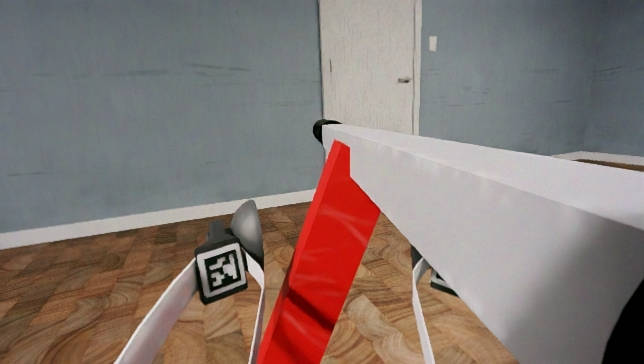

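Scene clock: 1033.50 s.
r1.base_odometry: x=-0.229 y=-2.746 heading=+1.803 (m, m, rad; r1's odometry frame)
r1.turned_by_wheels: +0.000 (rad since the last result)
r1.turned_by_imu: +0.000 (rad since the last result)
r1.base_tilt: forward=-0.4 right=+1.4 (deg)
r1.lidar_m: 4.23 4.16 2.51 1.97 1.95 2.08 3.09 1.28 0.72 0.70 0.71 3.02
r1.head_depth_mm: 2649 2965 3153 2253 1777 1061 1200 / 2592 2867 3020 2242 1769 - 1210 / 2515 2778 2995 2227 996 1280 1204 / 2467 2723 2882 2217 1752 1106 1208 / 2389 2645 2842 2245 1754 1120 1212 / 2370 2575 2780 2216 1737 1195 1216 / 2264 2512 2723 2213 1734 1447 1223
r1.base_status: not commanded
r1.joint_positions: lift_m=+0.531 arm_m=+0.351 wrist_yaw_rad=+0.001 wrist_pitch_rad=-0.011 wrist_roll_rad=+0.010 gripper_m=-0.004 head_pan_rad=-1.407 head_tilt_rad=-0.606
r1.joint_status: all done
r1.motor_effort: left_wheel=+0(1) right_wheel=+0(0) lift_m=+12(12) arm_m=+11(11) wrist_yaw_rad=+0(0) wrist_pitch_rad=+4(6) wrist_roll_rad=-5(5) gripper_m=-19(92) head_pan_rad=+4(4) head_tilt_rad=+4(4) (%)
r1.hand_pose: x=-0.0213 y=-0.7520 z=+0.6426 quat_wxyz=(+0.704, +0.004, -0.710, -0.004) (m; r1's base frame)
r1.wrist_depth_mm: - - - - - - - / - - - - - - - / - - - - - - - / - - - 156 63 - - / - - - 146 58 - - / - - - 152 - - - / - - - 157 956 - -
r2.base_odometry: x=+0.717 y=-2.075 heading=-1.050 (m, m, rad; r2's odometry frame)
r2.turned_by_wheels: +0.000 (rad since the last result)
r2.turned_by_imu: +0.000 (rad since the last result)
r2.base_tilt: forward=-1.4 right=-2.3 (deg)
r2.lidar_m: 0.45 1.29 2.81 2.11 2.09 2.16 3.04 3.26 3.44 2.75 2.67 2.83
r2.head_depth_mm: 2685 2149 1809 1563 1370 1221 1106 / 2634 2088 1800 1560 1372 1222 1097 / 2660 2076 1750 1497 1343 1193 1082 / 2615 1343 1336 1338 1214 1190 1081 / 2624 2007 1781 1530 1362 1210 1096 / 2581 1996 1779 1527 1352 1208 1087 / 2581 2028 1768 1495 1351 1204 1089
r2.base_status: not commanded
r2.joint_positions: lift_m=+0.330 arm_m=+0.000 wrist_yaw_rad=+2.930 wrist_pitch_rad=-0.380 wrist_roll_rad=+0.001 gripper_m=+0.037 head_pan_rad=-0.007 head_tilt_rad=-0.939
r2.joint_status: not commanded
r2.motor_effort: left_wheel=-2(2) right_wheel=+3(3) lift_m=+32(32) arm_m=+0(0) wrist_yaw_rad=+0(0) wrist_pitch_rad=+5(5) wrist_roll_rad=+1(1) gripper_m=+0(1) head_pan_rad=+2(2) head_tilt_rad=-4(4) (%)
r2.hand_pose: x=+0.0267 y=+0.0794 z=+0.3510 quat_wxyz=(+0.206, +0.705, +0.060, +0.676) (m; r2's base frame)
r2.wrist_depth_mm: - - - - - - - / - - - - - - - / - - - - - - 923 / 926 903 928 921 926 913 866 / 722 740 707 751 760 722 718 / 603 596 - 588 - 586 593 / 503 497 - 516 498 503 504
pictures: r1_wrist_camera, r2_head_camera (sideways: a quarter turn clockwise sets it upright)
Images, in order (width x height): r1_wrist_camera 644x364, r2_head_camera 896x504.

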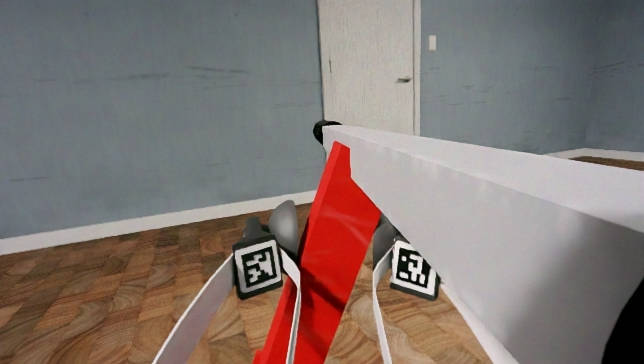

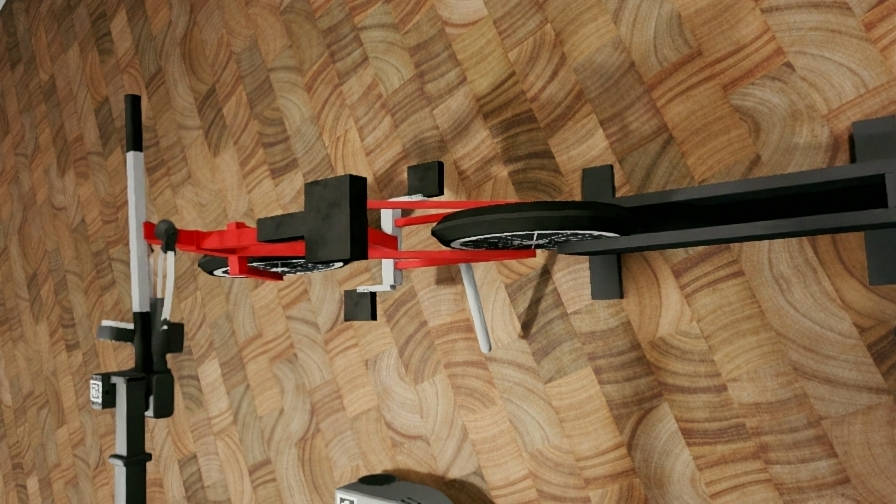

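{"name": "execute_actions", "arguments": {"actions": [{"r1": {"joints": {"arm_m": 0.325}}}], "cameras": []}}

{"name": "execute_actions", "arguments": {"actions": [{"r1": {"base": {"translate_m": -0.12}, "joints": {"arm_m": 0.336}}}], "cameras": ["r2_head_camera", "r2_nav_camera"]}}

Scene clock: 1051.30 s.
r1.base_odometry: x=-0.229 y=-2.746 heading=+1.803 (m, m, rad; r1's odometry frame)
r1.turned_by_wheels: +0.000 (rad since the last result)
r1.turned_by_imu: +0.000 (rad since the last result)
r1.base_tilt: forward=-0.5 right=+1.5 (deg)
r1.lidar_m: 4.21 4.15 2.52 1.97 1.95 2.08 3.11 1.28 0.72 0.70 0.71 3.03
r1.head_depth_mm: 2646 2945 3137 2269 1783 1033 1219 / 2567 2868 3026 2274 1730 - 1191 / 2530 2769 2974 2230 1330 1121 1203 / 2477 2697 2900 2243 1762 1099 1211 / 2432 2663 2864 2219 1755 1136 1211 / 2332 2569 2804 2202 1729 1331 1220 / 2320 2517 2690 2205 1728 1424 1212
r1.base_status: not commanded
r1.joint_positions: lift_m=+0.530 arm_m=+0.326 wrist_yaw_rad=-0.007 wrist_pitch_rad=-0.001 wrist_roll_rad=+0.022 gripper_m=-0.004 head_pan_rad=-1.407 head_tilt_rad=-0.606
r1.joint_status: all done
r1.motor_effort: left_wheel=+1(3) right_wheel=-2(4) lift_m=+18(17) arm_m=-6(11) wrist_yaw_rad=+6(6) wrist_pitch_rad=+1(5) wrist_roll_rad=-10(10) gripper_m=-20(18) head_pan_rad=+4(4) head_tilt_rad=+2(4) (%)
r1.hand_pose: x=-0.0232 y=-0.7267 z=+0.6447 quat_wxyz=(+0.700, -0.002, -0.715, -0.003) (m; r1's base frame)
r1.wrist_depth_mm: - - - - - - - / - - - - - - - / - - - - - - - / - - - 161 64 53 - / - - - 148 60 - - / - - - 153 - - - / - - - 160 960 901 -
r2.base_odometry: x=+0.717 y=-2.075 heading=-1.050 (m, m, rad; r2's odometry frame)
r2.turned_by_wheels: +0.000 (rad since the last result)
r2.turned_by_imu: -0.001 (rad since the last result)
r2.base_tilt: forward=-1.5 right=-2.3 (deg)
r2.lidar_m: 0.44 1.28 2.81 2.12 2.09 2.16 3.05 3.26 3.43 2.75 2.67 2.82
r2.head_depth_mm: 2683 2158 1816 1557 1376 1226 1097 / 2661 2102 1803 1551 1374 1220 1102 / 2648 2081 1793 1489 1346 1188 1083 / 2633 1374 1121 1356 1240 1193 1082 / 2583 1999 1770 1545 1358 1212 1090 / 2600 1955 1760 1534 1355 1210 1087 / 2591 2044 1763 1502 1356 1203 1088
r2.base_status: not commanded
r2.joint_positions: lift_m=+0.330 arm_m=+0.000 wrist_yaw_rad=+2.930 wrist_pitch_rad=-0.380 wrist_roll_rad=+0.001 gripper_m=+0.037 head_pan_rad=-0.007 head_tilt_rad=-0.939
r2.joint_status: not commanded
r2.motor_effort: left_wheel=-2(2) right_wheel=+3(3) lift_m=+32(32) arm_m=+0(0) wrist_yaw_rad=+0(0) wrist_pitch_rad=+5(5) wrist_roll_rad=+1(1) gripper_m=+0(0) head_pan_rad=+2(1) head_tilt_rad=-4(4) (%)
r2.hand_pose: x=+0.0267 y=+0.0794 z=+0.3510 quat_wxyz=(+0.206, +0.705, +0.060, +0.676) (m; r2's base frame)
r2.wrist_depth_mm: - - - - - - - / - - - - - - - / - - - - - - 938 / 941 940 911 916 900 900 851 / 731 722 716 757 769 716 710 / 599 595 - 591 - 602 594 / 504 505 - 515 487 505 493
pictures: none
No camera images: the call's "cameras" was empty. Leave "cameras" out to get every camera's image.

Scene clock: 1053.43 s.
r1.base_odometry: x=-0.201 y=-2.863 heading=+1.803 (m, m, rad; r1's odometry frame)
r1.turned_by_wheels: +0.000 (rad since the last result)
r1.turned_by_imu: +0.000 (rad since the last result)
r1.base_tilt: forward=-0.4 right=+1.4 (deg)
r1.lidar_m: 4.34 4.26 2.45 1.91 1.90 2.03 3.01 1.18 0.73 0.71 0.72 3.09
r1.head_depth_mm: 2640 2997 3121 2242 1779 1042 1215 / 2629 2928 3089 2280 1776 - 1213 / 2587 2824 3018 2231 988 1258 1210 / 2510 2761 2953 2224 1760 1115 1222 / 2485 2692 2858 2198 1753 1136 1226 / 2392 2627 2865 2229 1738 1212 1224 / 2351 2571 2740 2165 1736 1418 1214
r1.base_status: done
r1.joint_positions: lift_m=+0.530 arm_m=+0.336 wrist_yaw_rad=+0.010 wrist_pitch_rad=+0.002 wrist_roll_rad=+0.024 gripper_m=-0.004 head_pan_rad=-1.407 head_tilt_rad=-0.606
r1.joint_status: all done
r1.motor_effort: left_wheel=+8(11) right_wheel=-9(17) lift_m=+17(17) arm_m=+1(8) wrist_yaw_rad=-8(15) wrist_pitch_rad=-1(2) wrist_roll_rad=-11(11) gripper_m=-20(21) head_pan_rad=+4(4) head_tilt_rad=+3(3) (%)
r1.hand_pose: x=-0.0188 y=-0.7371 z=+0.6454 quat_wxyz=(+0.699, +0.003, -0.715, +0.004) (m; r1's base frame)
r1.wrist_depth_mm: - - - - - - - / - - - - - - - / - - - - - - - / - - - 149 66 55 - / - - - 148 60 - - / - - - 155 59 - - / - - - 162 969 - -
r2.base_odometry: x=+0.717 y=-2.075 heading=-1.050 (m, m, rad; r2's odometry frame)
r2.turned_by_wheels: +0.000 (rad since the last result)
r2.turned_by_imu: +0.000 (rad since the last result)
r2.base_tilt: forward=-1.4 right=-2.2 (deg)
r2.lidar_m: 0.34 1.18 2.81 2.12 2.09 2.17 3.05 3.27 3.45 2.74 2.66 0.35
r2.head_depth_mm: 2682 2152 1808 1562 1371 1220 1102 / 2679 2075 1810 1551 1371 1220 1102 / 2658 2073 1793 1463 1342 1184 1082 / 2624 1963 1292 1319 1132 1175 1079 / 2628 1952 1775 1511 1338 1213 1094 / 2614 1077 1768 1536 1352 1203 1088 / 2604 1998 1771 1497 1353 1203 1086
r2.base_status: not commanded
r2.joint_positions: lift_m=+0.330 arm_m=+0.000 wrist_yaw_rad=+2.930 wrist_pitch_rad=-0.380 wrist_roll_rad=+0.001 gripper_m=+0.037 head_pan_rad=-0.007 head_tilt_rad=-0.939
r2.joint_status: not commanded
r2.motor_effort: left_wheel=-2(2) right_wheel=+3(3) lift_m=+32(32) arm_m=+0(0) wrist_yaw_rad=+1(0) wrist_pitch_rad=+5(5) wrist_roll_rad=+1(1) gripper_m=+0(1) head_pan_rad=+2(2) head_tilt_rad=-3(4) (%)
r2.hand_pose: x=+0.0267 y=+0.0794 z=+0.3510 quat_wxyz=(+0.206, +0.705, +0.060, +0.676) (m; r2's base frame)
r2.wrist_depth_mm: - - - - - - - / - - - - - - - / - - - - - - 838 / 933 929 914 918 918 885 832 / 736 727 717 753 751 732 710 / 602 601 - 602 - 594 594 / 503 510 - 528 493 507 494
pictures: r2_head_camera (sideways: a quarter turn clockwise sets it upright), r2_nav_camera (sideways: a quarter turn counterclockwise sets it upright)
Images, in order (width x height): r2_head_camera 896x504, r2_nav_camera 672x504.

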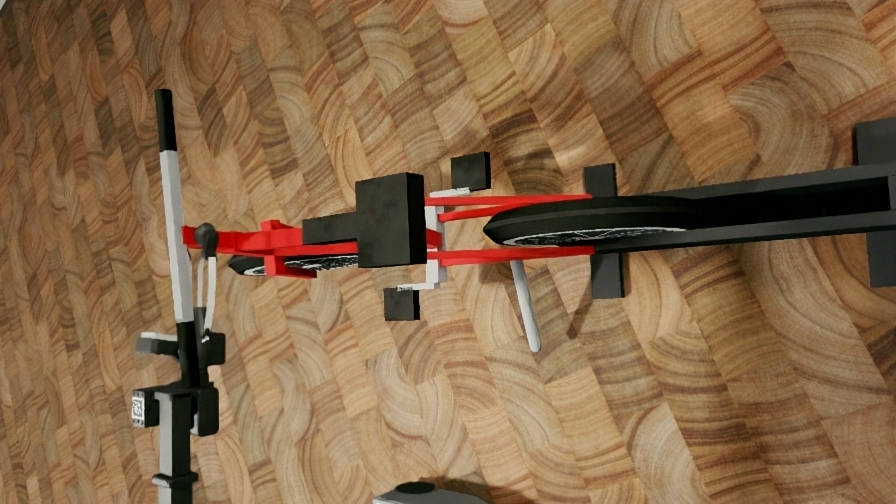

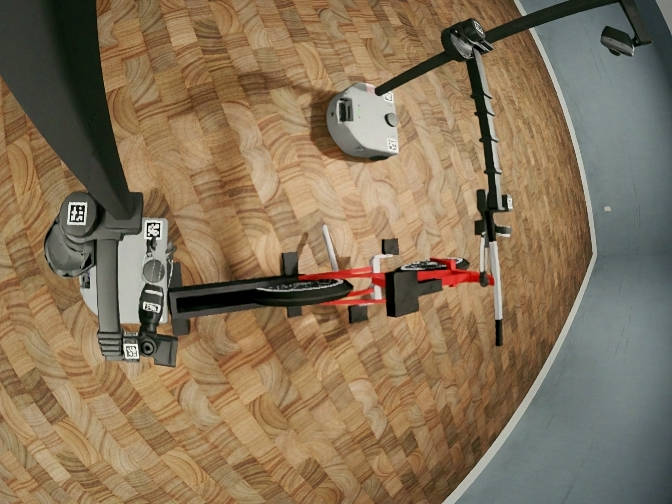

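{"name": "execute_actions", "arguments": {"actions": [{"r1": {"base": {"translate_m": -0.2}, "joints": {"arm_m": 0.354}}}], "cameras": ["r2_head_camera", "r2_nav_camera"]}}

Scene clock: 1064.73 s.
r1.base_odometry: x=-0.155 y=-3.058 heading=+1.805 (m, m, rad; r1's odometry frame)
r1.turned_by_wheels: +0.002 (rad since the last result)
r1.turned_by_imu: +0.031 (rad since the last result)
r1.base_tilt: forward=-0.4 right=+1.4 (deg)
r1.lidar_m: 4.49 4.46 2.28 1.82 1.81 1.96 2.99 0.99 0.71 0.75 0.75 3.24
r1.head_depth_mm: 2698 3022 3157 2279 1775 1116 1143 / 2667 2896 3088 2257 1775 - 1194 / 2581 2852 3054 2176 948 1362 1189 / 2546 2852 3010 2218 1755 1158 1236 / 2485 2760 2937 2220 1756 1154 1227 / 2441 2711 2874 2218 1747 1197 1227 / 2423 2624 2809 2188 1731 1431 1220
r1.base_status: done
r1.joint_positions: lift_m=+0.530 arm_m=+0.354 wrist_yaw_rad=+0.080 wrist_pitch_rad=-0.001 wrist_roll_rad=+0.049 gripper_m=-0.004 head_pan_rad=-1.407 head_tilt_rad=-0.606
r1.joint_status: all done
r1.on_its_own: left_wheel is at rest, and its effort (+29) is outside its rest range (-18 to +18); right_wheel is at rest, and its effort (-34) is outside its rest range (-18 to +18); wrist_yaw_rad is at rest, and its effort (-64) is outside its rest range (-12 to +12)
r1.motor_effort: left_wheel=+29(51) right_wheel=-34(60) lift_m=+24(24) arm_m=-3(8) wrist_yaw_rad=-64(88) wrist_pitch_rad=+0(4) wrist_roll_rad=-22(22) gripper_m=-26(30) head_pan_rad=+4(4) head_tilt_rad=+3(3) (%)
r1.hand_pose: x=-0.0009 y=-0.7547 z=+0.6446 quat_wxyz=(+0.689, +0.030, -0.723, +0.027) (m; r1's base frame)
r1.wrist_depth_mm: - - - - - - - / - - - - - - - / - - - 276 - - - / - - - 140 71 - - / - - - 148 52 52 - / - - - 159 56 - - / - - - 898 883 - -
r2.base_odometry: x=+0.717 y=-2.074 heading=-1.050 (m, m, rad; r2's odometry frame)
r2.turned_by_wheels: +0.000 (rad since the last result)
r2.turned_by_imu: -0.002 (rad since the last result)
r2.base_tilt: forward=-1.5 right=-2.3 (deg)
r2.lidar_m: 0.27 1.01 1.06 2.12 2.09 2.16 3.05 3.27 3.45 2.75 2.67 0.21
r2.head_depth_mm: 2635 2165 1812 1562 1366 1222 1097 / 2664 2146 1806 1563 1366 1221 1102 / 2609 2125 1793 923 1204 1045 1048 / 2626 2137 1194 1211 1296 1182 1081 / 2629 2117 1702 1541 1359 1219 1095 / 2599 2107 1668 1541 1355 1203 1087 / 2590 2111 1721 1524 1339 1200 1088
r2.base_status: not commanded
r2.joint_positions: lift_m=+0.330 arm_m=+0.000 wrist_yaw_rad=+2.930 wrist_pitch_rad=-0.380 wrist_roll_rad=+0.001 gripper_m=+0.037 head_pan_rad=-0.007 head_tilt_rad=-0.939
r2.joint_status: not commanded
r2.on_its_own: right_wheel is at rest, and its effort (+19) is outside its rest range (-18 to +18)
r2.motor_effort: left_wheel=+2(2) right_wheel=+19(21) lift_m=+32(32) arm_m=+0(0) wrist_yaw_rad=+0(0) wrist_pitch_rad=+5(5) wrist_roll_rad=+1(1) gripper_m=+0(0) head_pan_rad=+2(1) head_tilt_rad=-3(4) (%)
r2.hand_pose: x=+0.0267 y=+0.0794 z=+0.3510 quat_wxyz=(+0.206, +0.705, +0.060, +0.676) (m; r2's base frame)
r2.wrist_depth_mm: - - - - - - - / - - - - - - - / - - - - - 886 833 / 914 911 907 926 896 825 793 / 737 708 741 757 724 726 723 / 597 595 - 588 - 588 583 / 508 508 - 518 494 505 511
pictures: r2_head_camera (sideways: a quarter turn clockwise sets it upright), r2_nav_camera (sideways: a quarter turn counterclockwise sets it upright)
Images, in order (width x height): r2_head_camera 896x504, r2_nav_camera 672x504.

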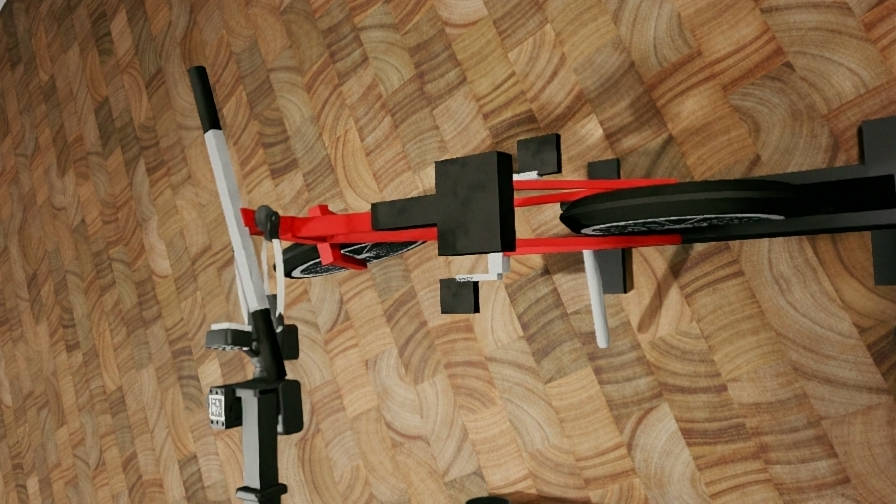

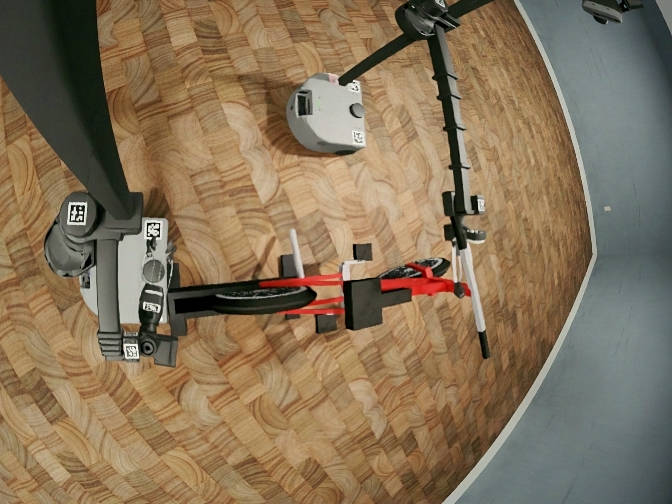

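{"name": "execute_actions", "arguments": {"actions": [{"r1": {"base": {"translate_m": 0.07}, "joints": {"head_pan_rad": -2.1, "head_tilt_rad": -0.85}}}], "cameras": ["r1_head_camera", "r2_head_camera"]}}

Scene clock: 1074.43 s.
r1.base_odometry: x=-0.171 y=-2.990 heading=+1.805 (m, m, rad; r1's odometry frame)
r1.turned_by_wheels: +0.000 (rad since the last result)
r1.turned_by_imu: -0.016 (rad since the last result)
r1.base_tilt: forward=-0.5 right=+1.4 (deg)
r1.lidar_m: 4.46 4.40 2.34 1.86 1.84 1.98 2.97 1.06 0.72 0.74 0.74 3.17
r1.head_depth_mm: 3585 2627 1319 1467 1437 1285 1133 / 3523 2611 2059 1548 1466 1273 1129 / 3526 2610 2046 1427 1469 1274 1147 / 3374 2581 2038 1300 1387 1297 1105 / 3468 2565 2041 1143 1396 1244 1130 / 3226 2535 2028 1083 1361 1248 1126 / 3048 2526 2022 1723 1376 1255 1122
r1.base_status: done
r1.joint_positions: lift_m=+0.530 arm_m=+0.354 wrist_yaw_rad=+0.128 wrist_pitch_rad=-0.004 wrist_roll_rad=+0.038 gripper_m=-0.004 head_pan_rad=-2.093 head_tilt_rad=-0.839
r1.joint_status: all done
r1.on_its_own: wrist_yaw_rad is held at +0.138, not at your +0.000, by its stall guard, which is not easing now
r1.motor_effort: left_wheel=-6(20) right_wheel=+8(26) lift_m=+24(24) arm_m=-2(3) wrist_yaw_rad=+8(27) wrist_pitch_rad=+2(6) wrist_roll_rad=-17(17) gripper_m=-19(21) head_pan_rad=-4(44) head_tilt_rad=-6(30) (%)
r1.hand_pose: x=+0.0112 y=-0.7532 z=+0.6436 quat_wxyz=(+0.693, +0.048, -0.719, +0.042) (m; r1's base frame)
r1.wrist_depth_mm: - - - - - - - / - - - - - - - / - - - - - - - / - - - 159 73 70 - / - - - 150 62 47 - / - - - 158 61 - - / - - - 168 943 - -
r2.base_odometry: x=+0.717 y=-2.074 heading=-1.050 (m, m, rad; r2's odometry frame)
r2.turned_by_wheels: +0.000 (rad since the last result)
r2.turned_by_imu: -0.001 (rad since the last result)
r2.base_tilt: forward=-1.4 right=-2.4 (deg)
r2.lidar_m: 0.28 1.07 1.11 2.12 2.09 2.16 3.04 3.26 3.43 2.76 2.66 0.25
r2.head_depth_mm: 2679 2157 1807 1565 1375 1219 1099 / 2663 2103 1807 1562 1369 1216 1103 / 2673 2120 1804 1223 1319 1169 1084 / 2643 2103 1325 1262 1296 1179 1083 / 2590 2119 1746 1512 1330 1211 1088 / 2618 2060 1732 1540 1351 1209 1085 / 2587 2094 1763 1527 1353 1204 1088
r2.base_status: not commanded
r2.joint_positions: lift_m=+0.330 arm_m=+0.000 wrist_yaw_rad=+2.930 wrist_pitch_rad=-0.380 wrist_roll_rad=+0.001 gripper_m=+0.037 head_pan_rad=-0.007 head_tilt_rad=-0.939
r2.joint_status: not commanded
r2.motor_effort: left_wheel=-1(2) right_wheel=+4(10) lift_m=+32(32) arm_m=+0(0) wrist_yaw_rad=+0(1) wrist_pitch_rad=+5(5) wrist_roll_rad=+1(1) gripper_m=+0(1) head_pan_rad=+2(2) head_tilt_rad=-4(4) (%)
r2.hand_pose: x=+0.0267 y=+0.0794 z=+0.3510 quat_wxyz=(+0.206, +0.705, +0.060, +0.676) (m; r2's base frame)
r2.wrist_depth_mm: - - - - - - - / - - - - - - - / - - - - - 934 799 / 931 933 910 928 898 853 785 / 718 701 722 757 751 721 698 / 585 604 - 603 - 589 579 / 505 509 - 519 500 503 510
pictures: r1_head_camera (sideways: a quarter turn clockwise sets it upright), r2_head_camera (sideways: a quarter turn clockwise sets it upright)
Images, in order (width x height): r1_head_camera 896x504, r2_head_camera 896x504.

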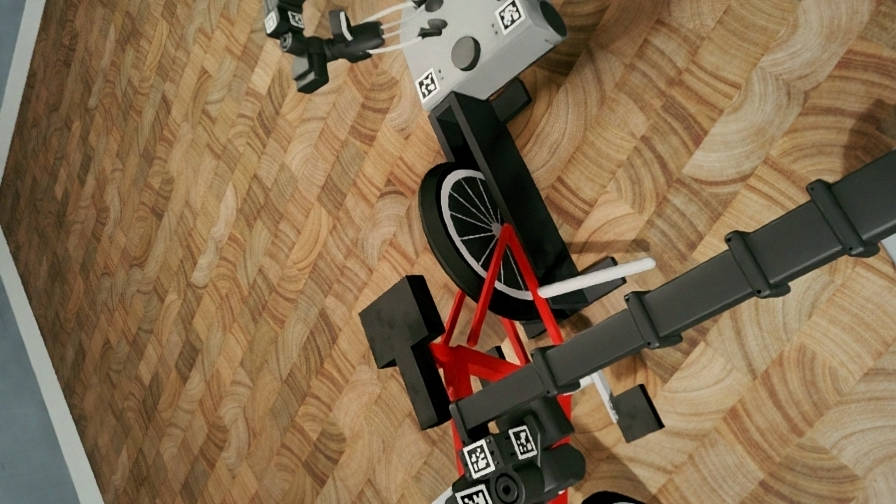

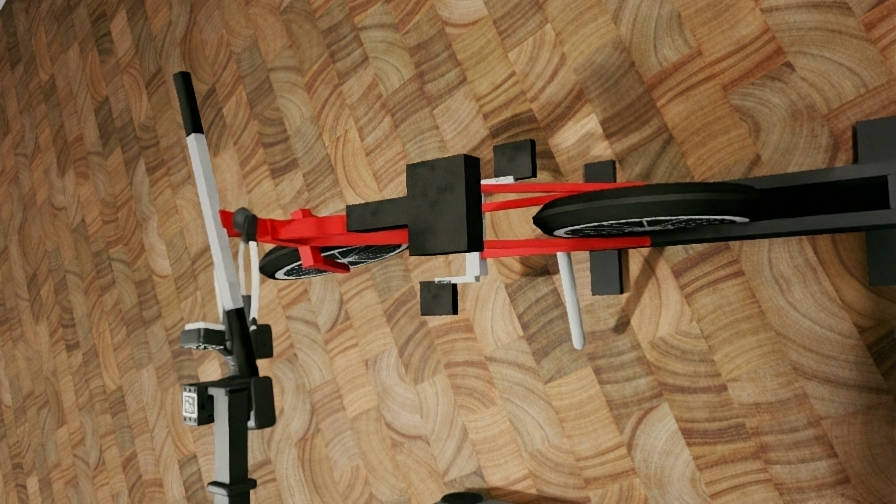

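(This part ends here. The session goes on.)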